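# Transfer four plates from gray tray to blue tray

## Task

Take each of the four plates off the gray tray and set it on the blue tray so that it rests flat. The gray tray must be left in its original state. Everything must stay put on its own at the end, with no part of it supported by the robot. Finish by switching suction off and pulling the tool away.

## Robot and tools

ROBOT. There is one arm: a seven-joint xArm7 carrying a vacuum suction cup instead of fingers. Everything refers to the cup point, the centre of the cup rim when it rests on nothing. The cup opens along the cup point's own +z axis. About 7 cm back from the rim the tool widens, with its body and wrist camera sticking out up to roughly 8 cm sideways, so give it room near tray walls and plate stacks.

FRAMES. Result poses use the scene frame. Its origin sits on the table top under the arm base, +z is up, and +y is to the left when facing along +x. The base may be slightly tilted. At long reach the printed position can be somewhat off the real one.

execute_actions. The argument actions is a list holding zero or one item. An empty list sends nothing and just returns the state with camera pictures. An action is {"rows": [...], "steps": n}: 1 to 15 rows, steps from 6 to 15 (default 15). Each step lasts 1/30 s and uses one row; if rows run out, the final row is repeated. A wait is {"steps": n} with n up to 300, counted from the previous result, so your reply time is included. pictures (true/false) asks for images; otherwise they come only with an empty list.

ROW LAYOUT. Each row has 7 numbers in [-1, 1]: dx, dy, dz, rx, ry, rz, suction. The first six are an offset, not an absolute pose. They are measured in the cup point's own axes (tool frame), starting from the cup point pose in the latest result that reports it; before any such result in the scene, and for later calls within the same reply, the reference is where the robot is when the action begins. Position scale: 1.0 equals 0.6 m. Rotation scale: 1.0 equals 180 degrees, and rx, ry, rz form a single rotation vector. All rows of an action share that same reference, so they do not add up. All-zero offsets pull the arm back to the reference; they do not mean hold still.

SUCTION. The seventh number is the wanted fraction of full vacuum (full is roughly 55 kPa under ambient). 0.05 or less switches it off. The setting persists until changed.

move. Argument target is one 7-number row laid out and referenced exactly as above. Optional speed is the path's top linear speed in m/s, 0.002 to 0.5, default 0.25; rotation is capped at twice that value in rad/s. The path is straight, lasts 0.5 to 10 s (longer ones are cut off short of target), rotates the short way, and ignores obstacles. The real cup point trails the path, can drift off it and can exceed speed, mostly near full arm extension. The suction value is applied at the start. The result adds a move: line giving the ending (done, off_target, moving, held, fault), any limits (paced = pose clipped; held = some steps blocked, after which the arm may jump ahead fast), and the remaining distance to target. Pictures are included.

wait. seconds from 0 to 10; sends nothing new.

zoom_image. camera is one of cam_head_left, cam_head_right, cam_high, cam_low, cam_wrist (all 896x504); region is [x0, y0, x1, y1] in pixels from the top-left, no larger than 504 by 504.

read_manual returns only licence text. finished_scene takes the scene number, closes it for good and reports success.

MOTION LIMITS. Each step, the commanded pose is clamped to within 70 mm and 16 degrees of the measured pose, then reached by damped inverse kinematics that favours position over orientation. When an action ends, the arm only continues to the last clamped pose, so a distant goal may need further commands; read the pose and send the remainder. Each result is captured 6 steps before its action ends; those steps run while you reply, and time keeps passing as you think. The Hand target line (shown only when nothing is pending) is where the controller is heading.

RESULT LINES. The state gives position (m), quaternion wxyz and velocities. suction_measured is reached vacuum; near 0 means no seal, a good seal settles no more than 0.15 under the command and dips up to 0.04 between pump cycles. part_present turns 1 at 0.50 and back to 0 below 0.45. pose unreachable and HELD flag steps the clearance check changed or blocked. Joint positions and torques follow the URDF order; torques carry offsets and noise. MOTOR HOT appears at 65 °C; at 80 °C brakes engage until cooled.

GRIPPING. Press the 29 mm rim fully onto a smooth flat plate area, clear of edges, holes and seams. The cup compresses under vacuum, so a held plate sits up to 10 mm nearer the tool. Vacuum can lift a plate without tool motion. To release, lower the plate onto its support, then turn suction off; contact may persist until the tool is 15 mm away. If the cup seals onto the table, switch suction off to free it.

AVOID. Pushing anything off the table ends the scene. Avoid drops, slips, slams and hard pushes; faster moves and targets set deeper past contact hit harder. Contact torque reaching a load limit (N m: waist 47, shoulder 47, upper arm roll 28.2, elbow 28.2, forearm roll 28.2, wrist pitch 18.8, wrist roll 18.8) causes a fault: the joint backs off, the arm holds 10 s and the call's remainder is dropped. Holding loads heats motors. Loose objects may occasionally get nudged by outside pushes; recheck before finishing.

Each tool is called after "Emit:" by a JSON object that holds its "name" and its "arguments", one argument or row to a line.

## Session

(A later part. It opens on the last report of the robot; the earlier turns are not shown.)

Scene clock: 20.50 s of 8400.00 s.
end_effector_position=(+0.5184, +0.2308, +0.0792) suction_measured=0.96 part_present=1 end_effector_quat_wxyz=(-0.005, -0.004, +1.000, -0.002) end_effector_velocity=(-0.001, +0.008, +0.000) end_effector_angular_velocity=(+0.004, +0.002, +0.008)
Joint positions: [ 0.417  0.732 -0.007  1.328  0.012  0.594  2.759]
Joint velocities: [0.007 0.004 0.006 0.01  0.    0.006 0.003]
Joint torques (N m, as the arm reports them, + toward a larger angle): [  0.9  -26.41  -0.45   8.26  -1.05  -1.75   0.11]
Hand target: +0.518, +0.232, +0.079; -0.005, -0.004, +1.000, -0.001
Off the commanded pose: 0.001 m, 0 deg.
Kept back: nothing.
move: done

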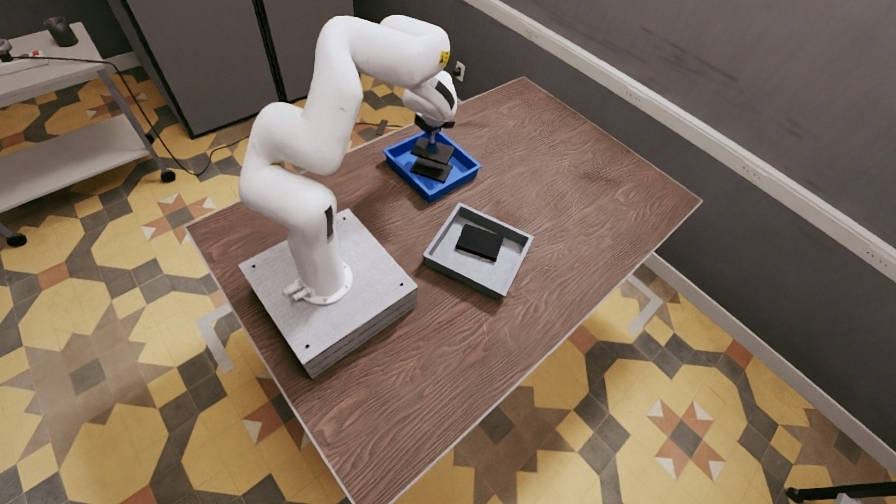

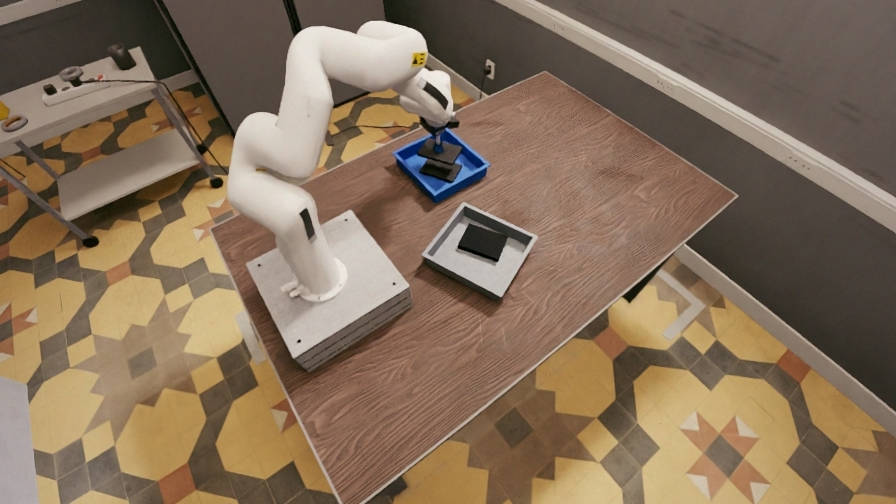

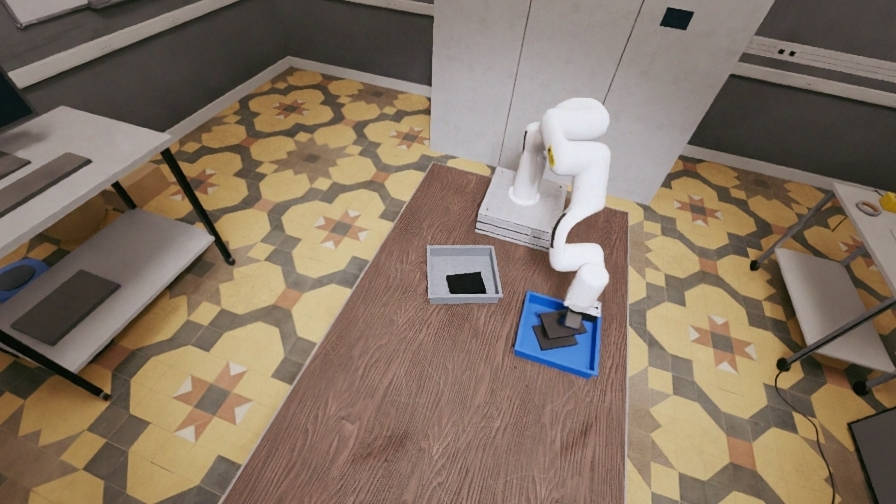

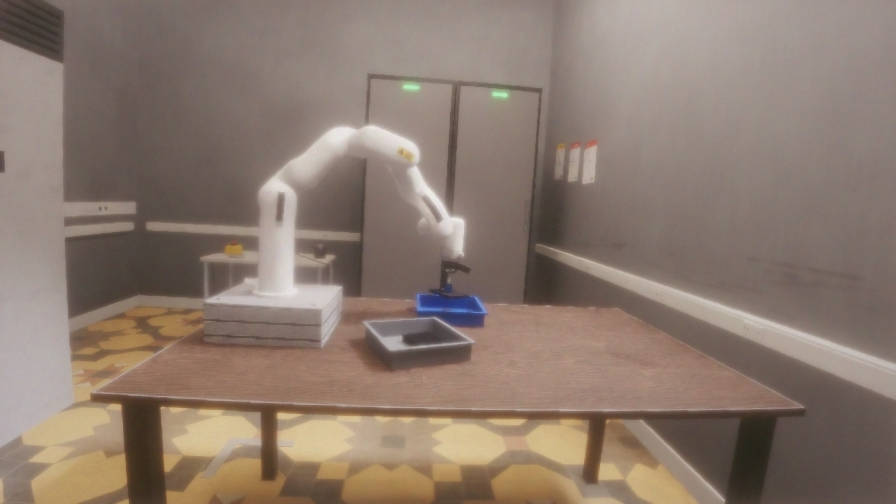

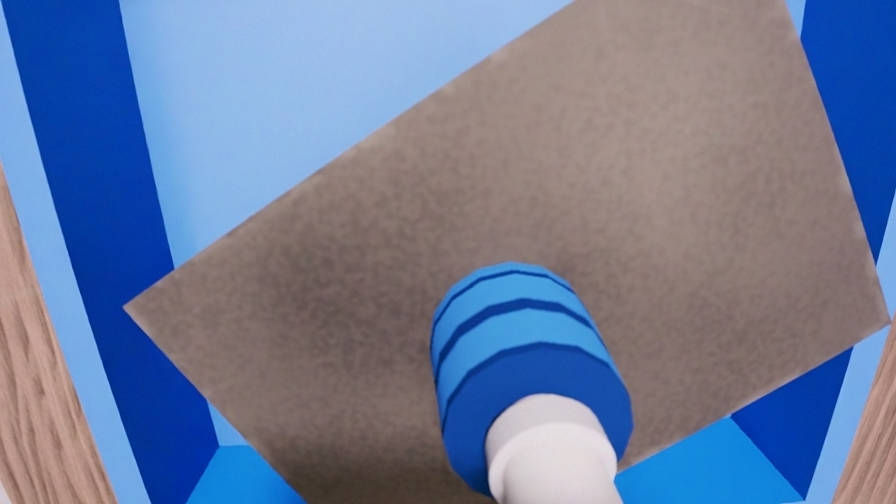

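The next plate looks darker, so its material may differ.

Emit:
{"name": "move", "arguments": {
  "target": [0,0,0.109,0,0,0,1],
  "speed": 0.06
}}

Emit:
{"name": "execute_actions", "arguments": {
  "actions": [
    {"rows":[[0,0,0,0,0,0,0]],"steps":10}
  ],
  "pictures": true
}}

Emit:
{"name": "move", "arguments": {
  "target": [0,0,-0.1,0,0,0,0],
  "speed": 0.2
}}

Emit:
{"name": "move", "arguments": {
  "target": [0.141,-0.543,0,0,0,0,0],
  "speed": 0.35
}}

Scene clock: 22.20 s of 8400.00 s.
end_effector_position=(+0.5178, +0.2303, +0.0141) suction_measured=0.99 part_present=1 end_effector_quat_wxyz=(-0.005, -0.003, +1.000, -0.001) end_effector_velocity=(+0.001, +0.001, -0.000) end_effector_angular_velocity=(+0.001, -0.004, +0.002)
Joint positions: [ 0.416  0.893 -0.005  1.385  0.013  0.49   2.758]
Joint velocities: [ 0.001  0.003 -0.001  0.004 -0.    -0.003 -0.001]
Joint torques (N m, as the arm reports them, + toward a larger angle): [  0.78 -27.74  -0.51   7.55  -0.85  -1.79   0.26]
Hand target: +0.518, +0.230, +0.014; -0.005, -0.003, +1.000, -0.002
Off the commanded pose: 0.000 m, 0 deg.
Kept back: nothing.
move: done

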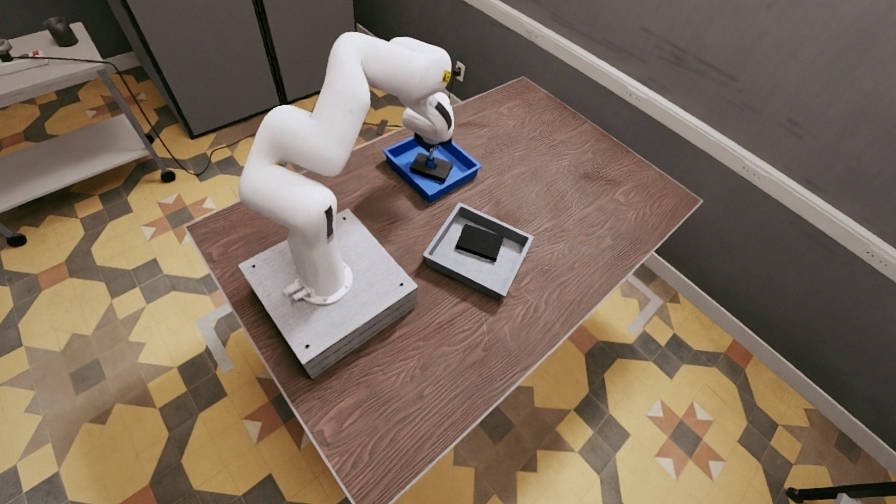

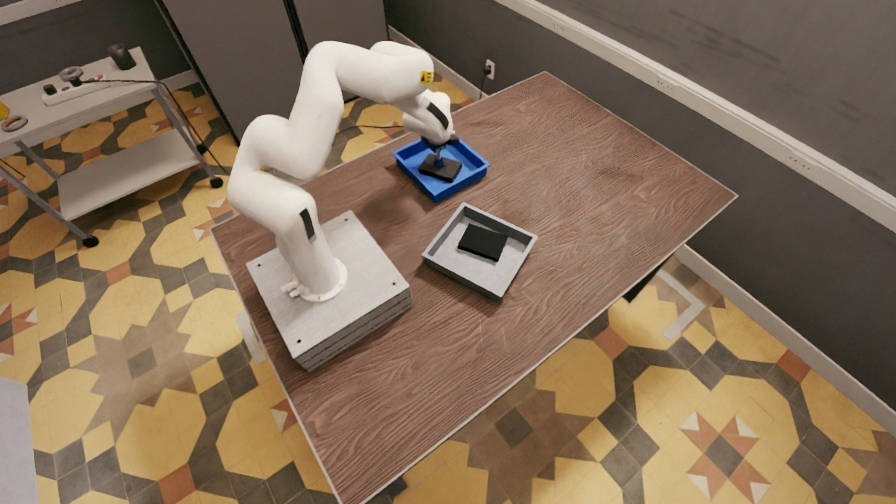

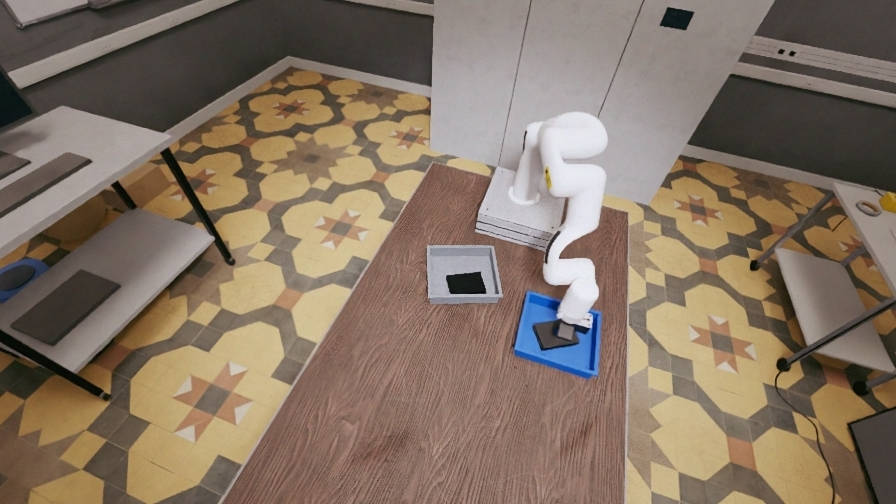

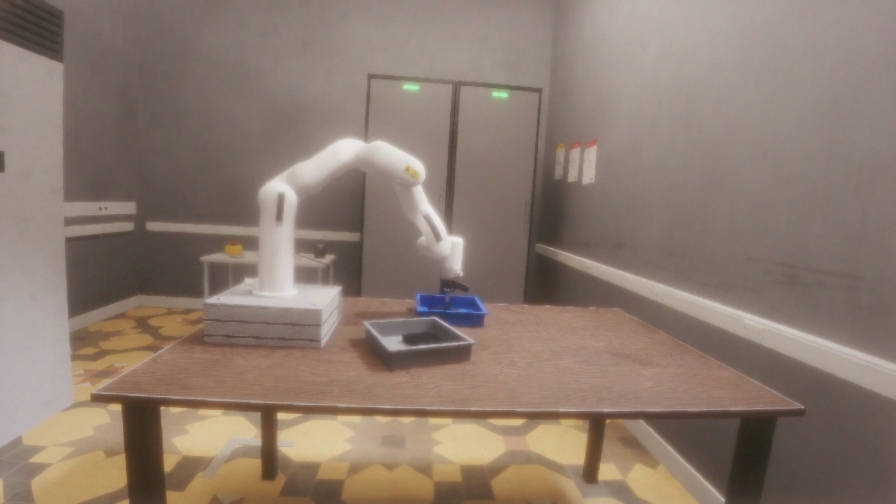

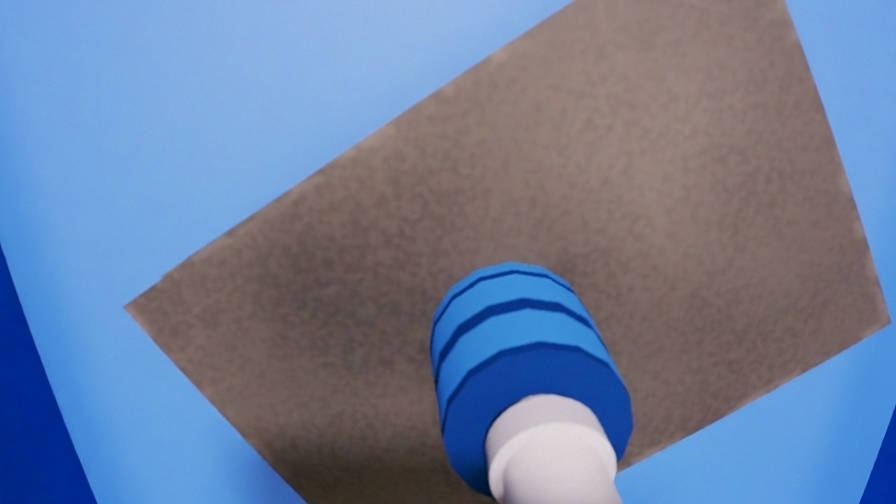

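Scene clock: 22.33 s of 8400.00 s.
end_effector_position=(+0.5192, +0.2309, +0.0157) suction_measured=0.00 part_present=0 end_effector_quat_wxyz=(-0.003, -0.003, +1.000, -0.001) end_effector_velocity=(+0.006, +0.004, +0.007) end_effector_angular_velocity=(+0.008, -0.016, +0.000)
Joint positions: [ 0.416  0.891 -0.005  1.387  0.013  0.489  2.758]
Joint velocities: [ 0.    -0.008  0.001  0.007 -0.    -0.003  0.001]
Joint torques (N m, as the arm reports them, + toward a larger angle): [  1.14 -23.82  -0.62   6.39  -1.06  -1.38   0.16]
Steps of this call (steps 1 to 4: the first 4 steps of this action). Readings (end_effector_position | what the end effector reports):
1: (+0.5178, +0.2304, +0.0141) | suction_measured=0.15 part_present=0
2: (+0.5182, +0.2305, +0.0145) | suction_measured=0.00 part_present=0
4: the state above

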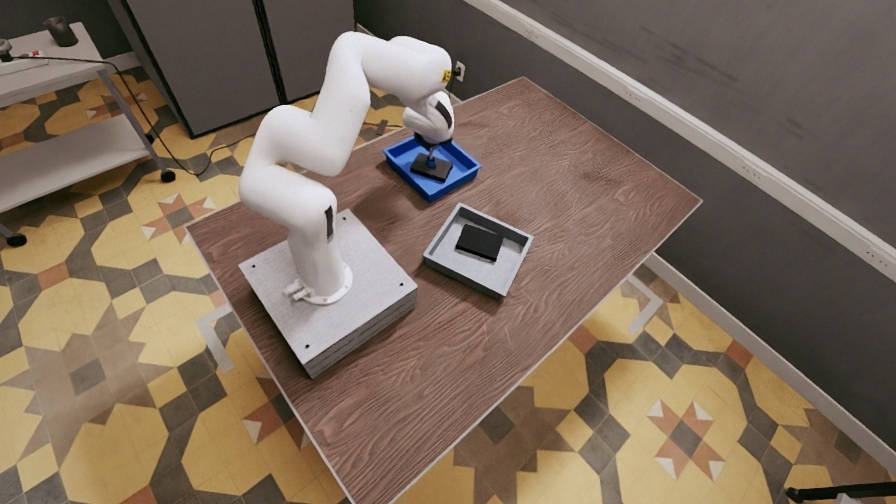

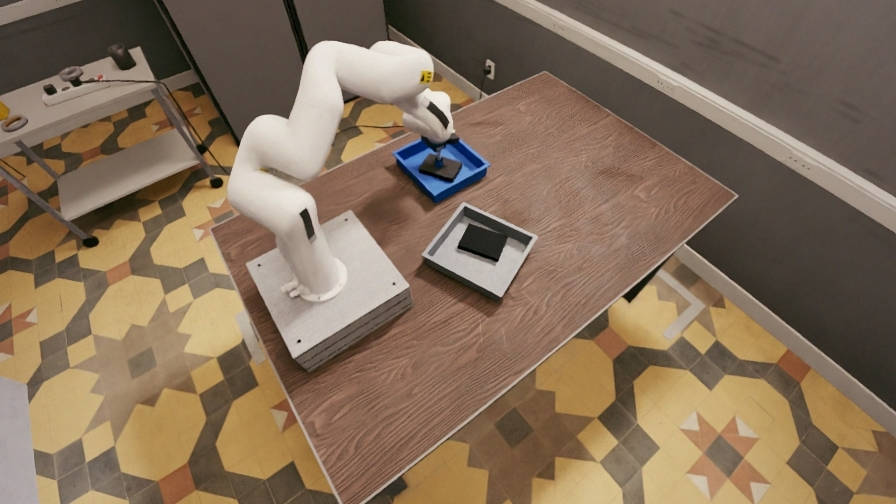

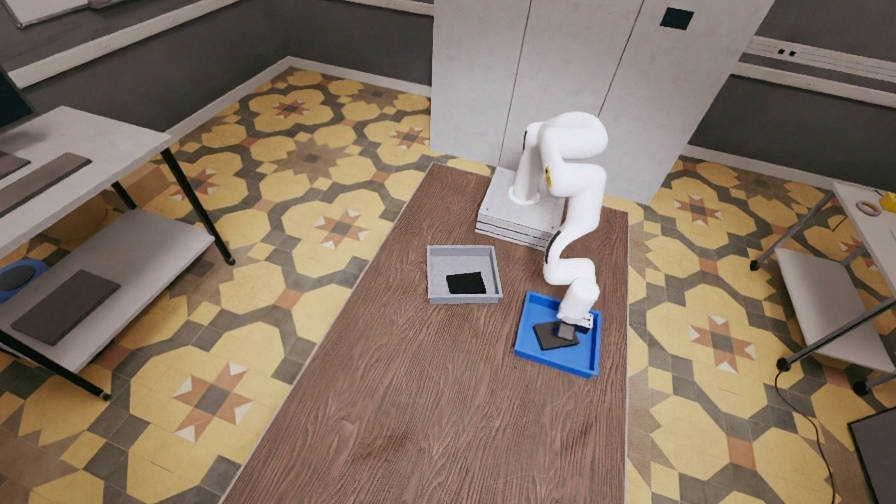

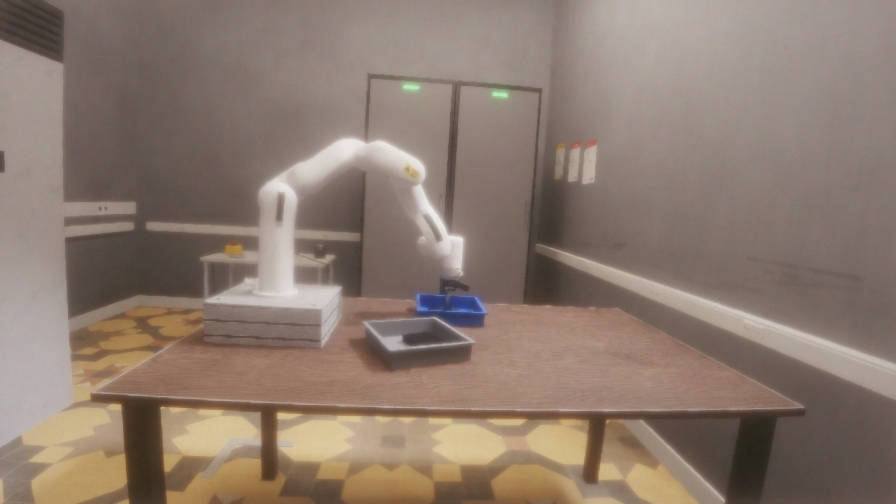

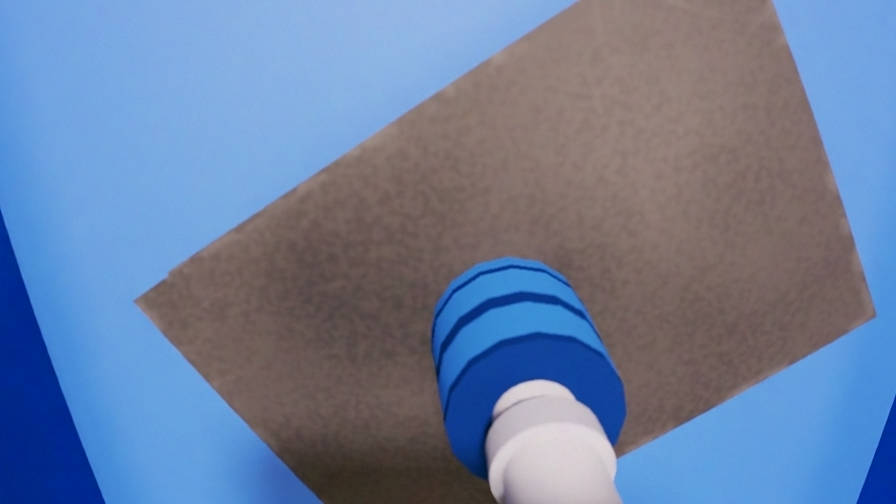

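Scene clock: 23.43 s of 8400.00 s.
end_effector_position=(+0.5189, +0.2310, +0.0744) suction_measured=0.00 part_present=0 end_effector_quat_wxyz=(-0.004, -0.004, +1.000, -0.001) end_effector_velocity=(+0.002, +0.000, +0.004) end_effector_angular_velocity=(+0.002, -0.005, -0.003)
Joint positions: [ 0.417  0.744 -0.007  1.332  0.012  0.583  2.759]
Joint velocities: [-0.001 -0.007 -0.     0.002  0.     0.002  0.002]
Joint torques (N m, as the arm reports them, + toward a larger angle): [  0.7  -26.29  -0.24   8.08  -0.98  -1.61   0.13]
Hand target: +0.519, +0.231, +0.075; -0.004, -0.004, +1.000, -0.001
Off your previous action's commanded pose: 0.001 m, 0 deg at its last step (step 6 of this call).
Off the commanded pose: 0.001 m, 0 deg.
Kept back: nothing.
move: done

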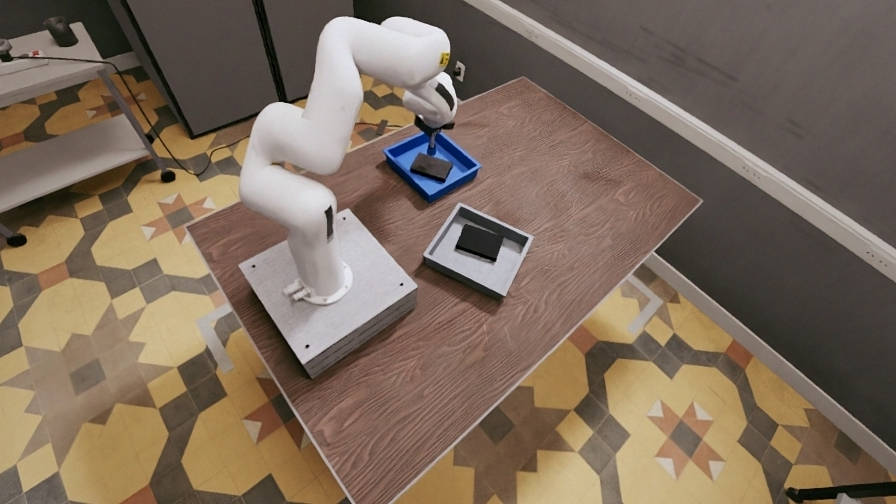

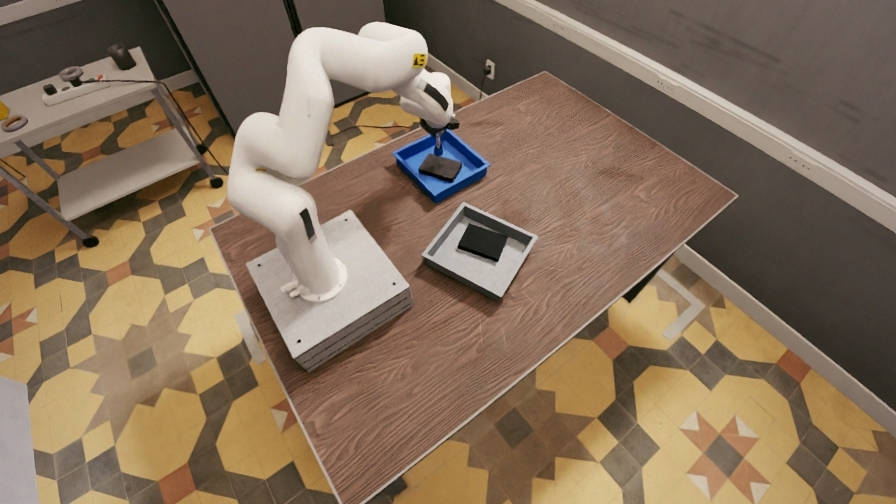

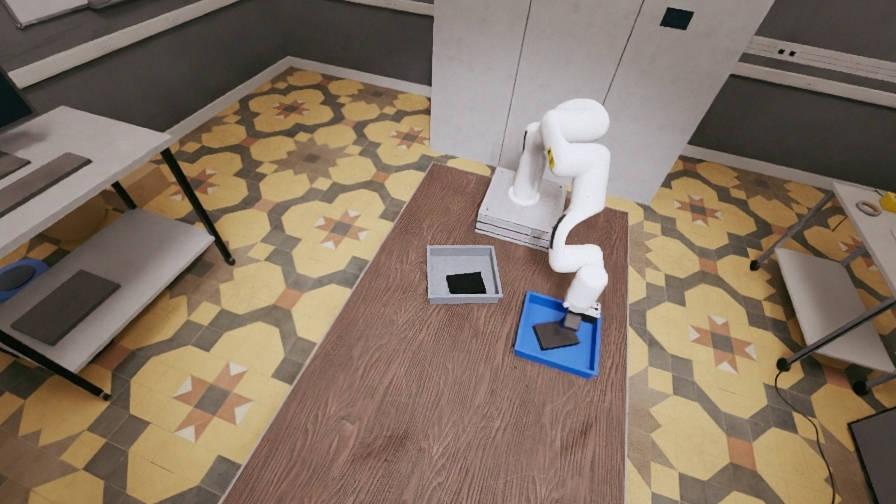

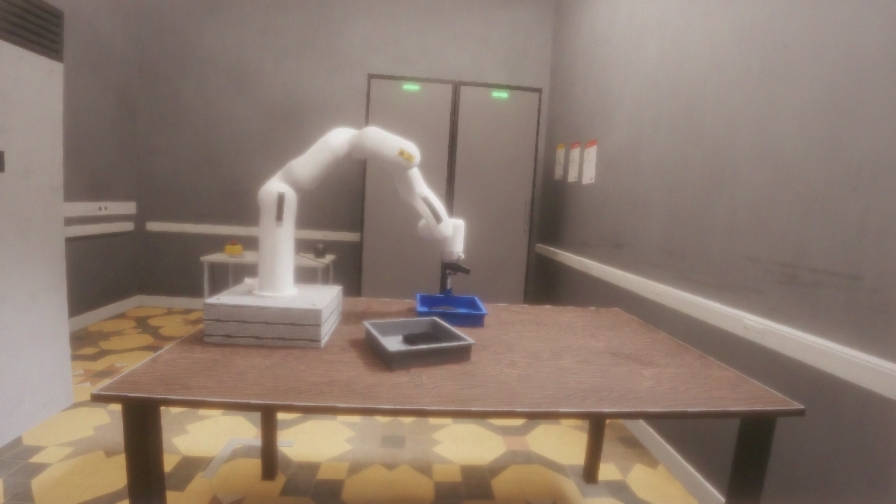

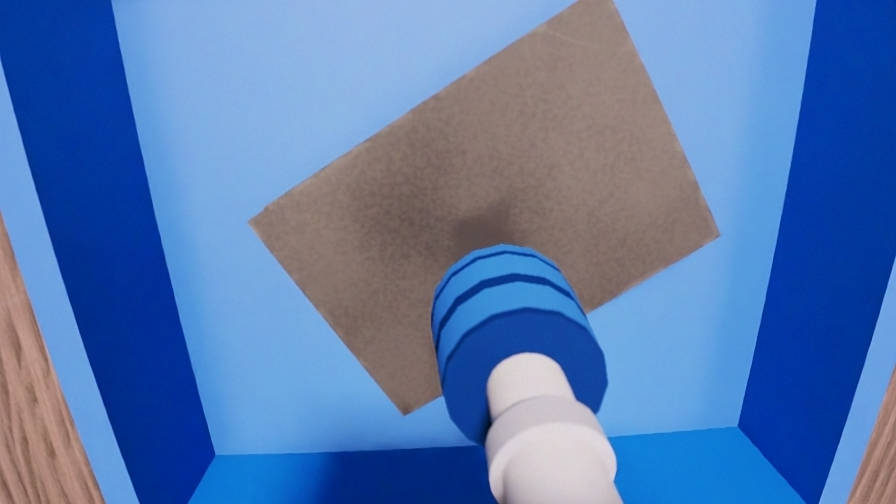

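Scene clock: 24.93 s of 8400.00 s.
end_effector_position=(+0.4371, -0.0946, +0.0771) suction_measured=0.00 part_present=0 end_effector_quat_wxyz=(-0.003, -0.005, +1.000, -0.002) end_effector_velocity=(-0.001, -0.007, +0.000) end_effector_angular_velocity=(+0.004, -0.001, -0.008)
Joint positions: [-0.149  0.487 -0.061  0.827  0.093  0.338  2.064]
Joint velocities: [-0.021 -0.001  0.004  0.     0.008  0.001 -0.017]
Joint torques (N m, as the arm reports them, + toward a larger angle): [  0.25 -20.41  -0.92   6.39  -1.12  -1.47   0.33]
Hand target: +0.437, -0.096, +0.077; -0.003, -0.004, +1.000, -0.002
Off the commanded pose: 0.002 m, 0 deg.
Kept back: nothing.
move: done

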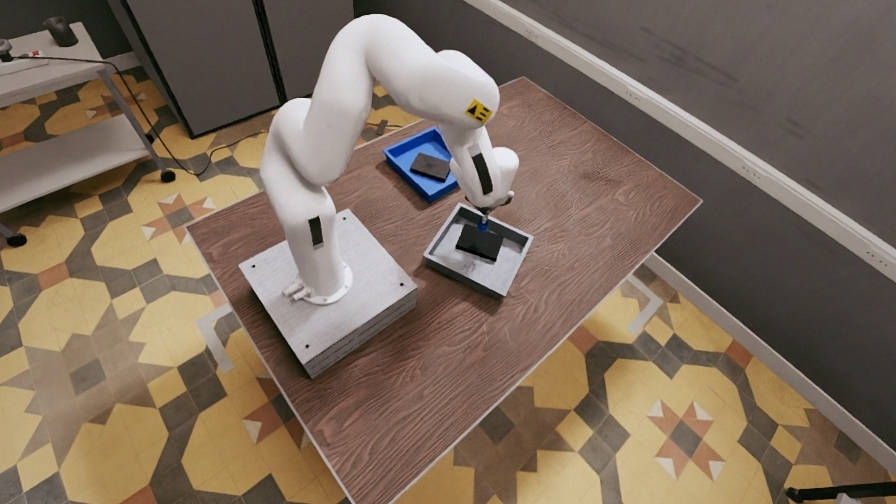

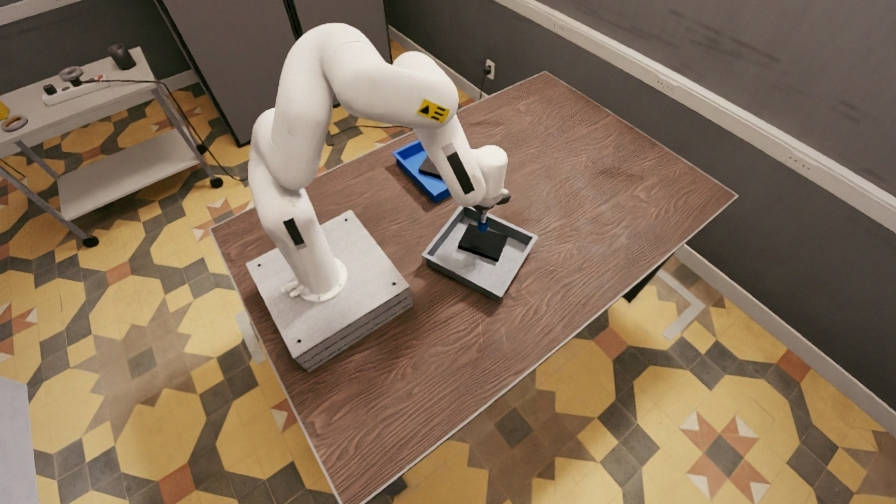

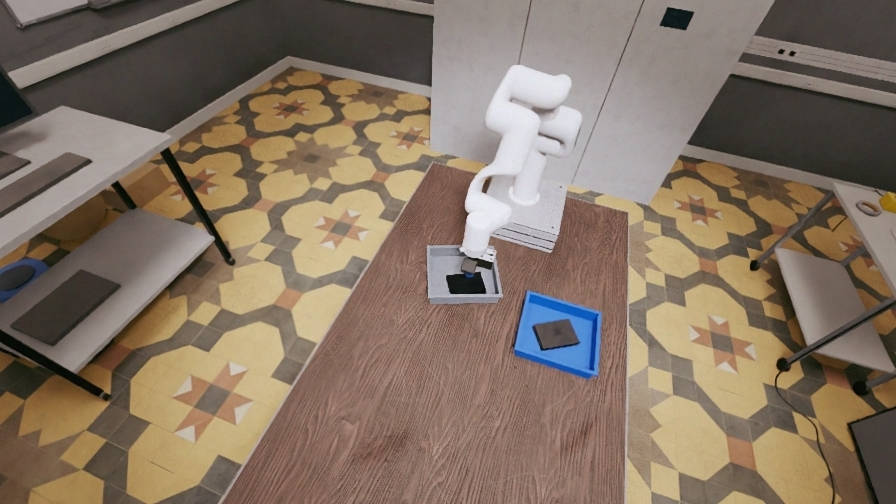

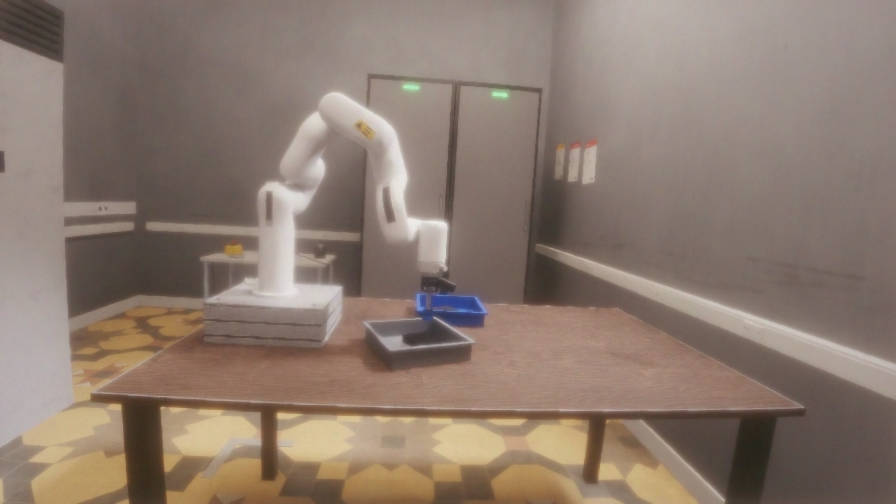

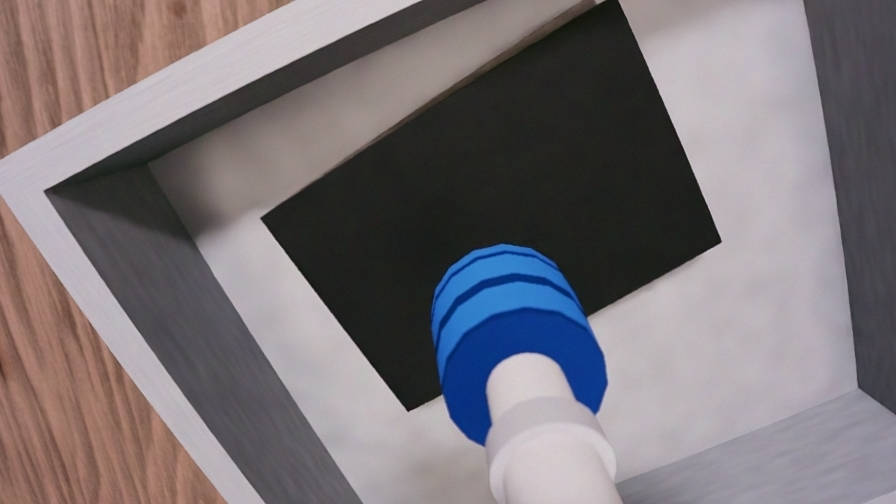

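Emit:
{"name": "move", "arguments": {
  "target": [0.002,-0.004,0.095,0,0,0,1],
  "speed": 0.06
}}

Emit:
{"name": "execute_actions", "arguments": {
  "actions": [
    {"steps":20}
  ]
}}

Scene clock: 26.50 s of 8400.00 s.
end_effector_position=(+0.4354, -0.0973, +0.0202) suction_measured=0.41 part_present=0 end_effector_quat_wxyz=(-0.003, -0.004, +1.000, -0.002) end_effector_velocity=(+0.000, +0.001, -0.001) end_effector_angular_velocity=(+0.001, +0.000, +0.001)
Joint positions: [-0.175  0.663 -0.035  0.877  0.113  0.212  2.041]
Joint velocities: [ 0.     0.003  0.001  0.002  0.    -0.    -0.   ]
Joint torques (N m, as the arm reports them, + toward a larger angle): [  0.79 -22.64  -0.87   5.7   -1.27  -1.68  -0.04]
Hand target: +0.435, -0.097, +0.020; -0.003, -0.004, +1.000, -0.002
Off the commanded pose: 0.000 m, 0 deg.
Kept back: nothing.
move: done

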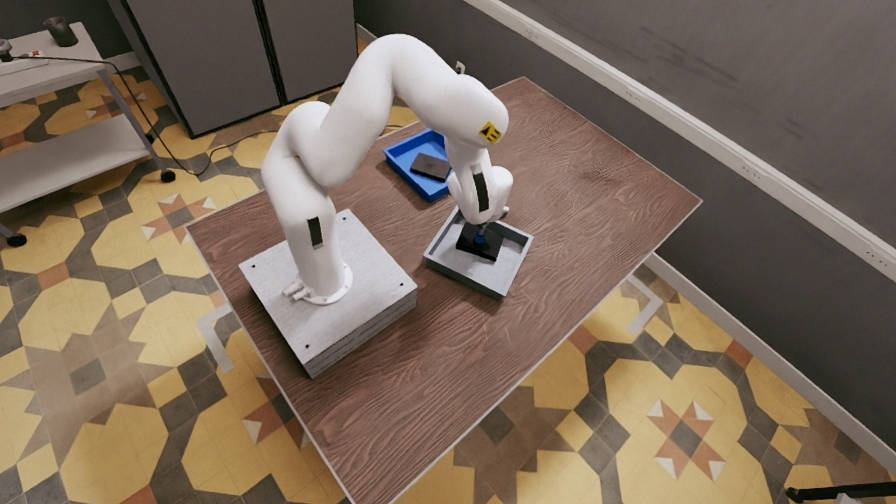

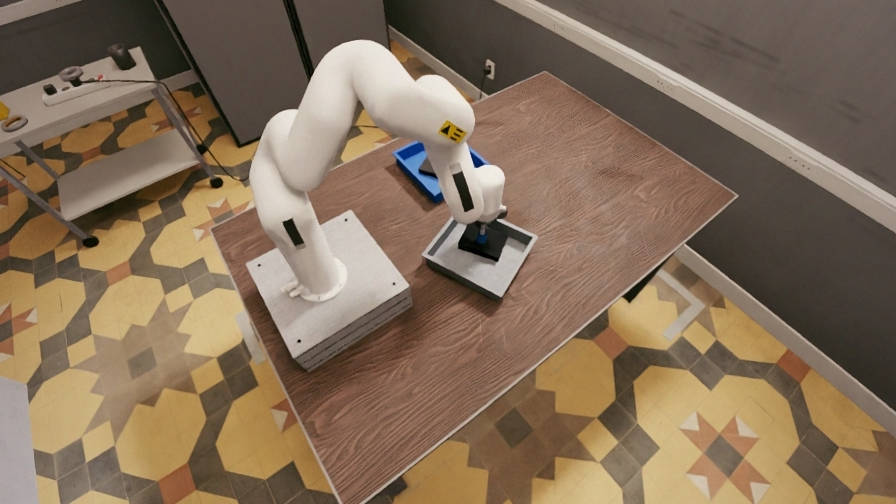

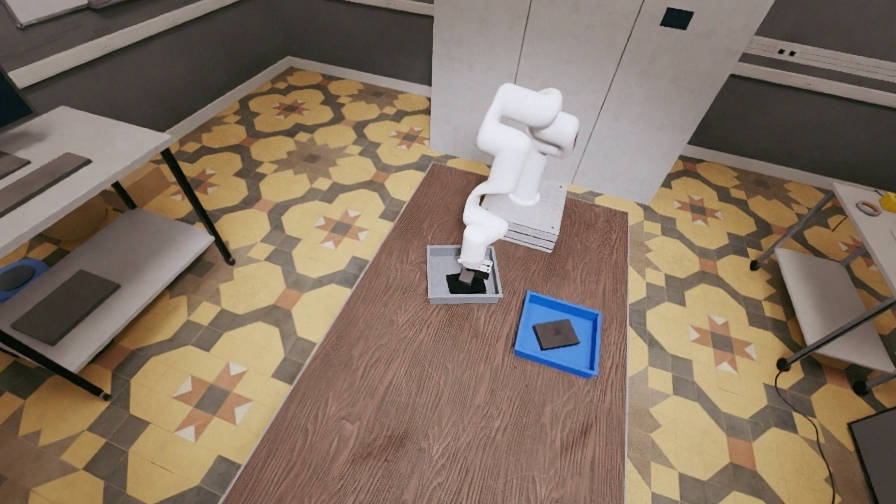

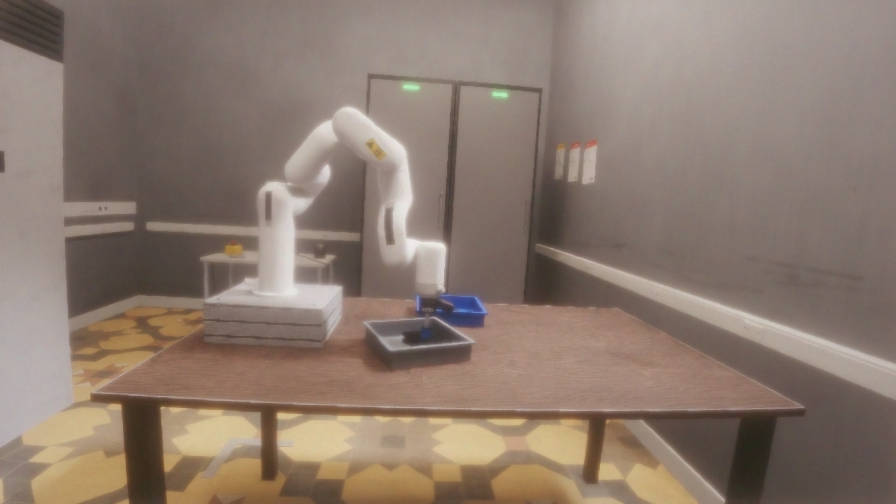

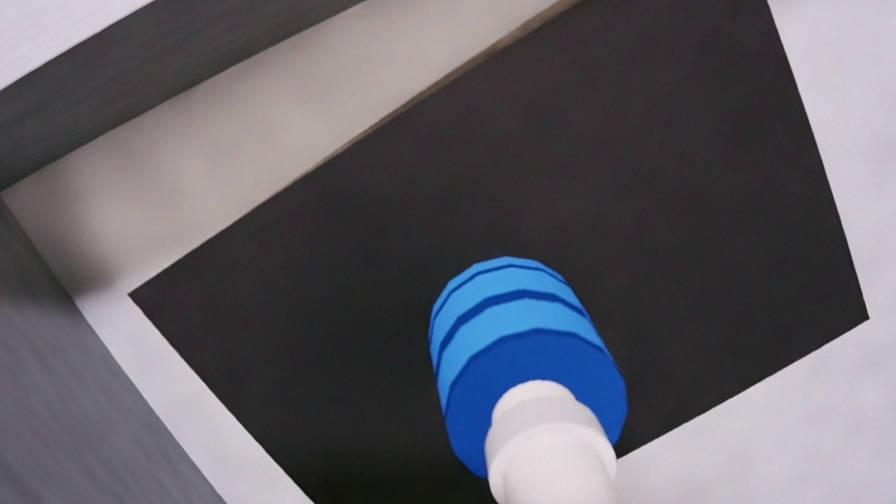

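Scene clock: 27.17 s of 8400.00 s.
end_effector_position=(+0.4354, -0.0973, +0.0200) suction_measured=1.00 part_present=1 end_effector_quat_wxyz=(-0.003, -0.004, +1.000, -0.002) end_effector_velocity=(+0.000, -0.000, +0.000) end_effector_angular_velocity=(-0.000, -0.000, -0.001)
Joint positions: [-0.175  0.663 -0.035  0.877  0.113  0.212  2.041]
Joint velocities: [-0.001  0.     0.     0.    -0.    -0.     0.001]
Joint torques (N m, as the arm reports them, + toward a larger angle): [  0.24 -22.12  -0.83   5.54  -1.03  -1.65   0.09]
Hand target: +0.435, -0.097, +0.020; -0.003, -0.004, +1.000, -0.002
Off the commanded pose: 0.000 m, 0 deg.
Kept back: nothing.
Steps of this call (steps 1 to 20: nothing new was sent). Readings (end_effector_position | what the end effector reports):
1: (+0.4354, -0.0973, +0.0202) | suction_measured=0.45 part_present=0
2: (+0.4354, -0.0973, +0.0201) | suction_measured=0.49 part_present=0
4: (+0.4354, -0.0973, +0.0201) | suction_measured=0.59 part_present=1
8: (+0.4354, -0.0973, +0.0201) | suction_measured=0.78 part_present=1
20: the state above


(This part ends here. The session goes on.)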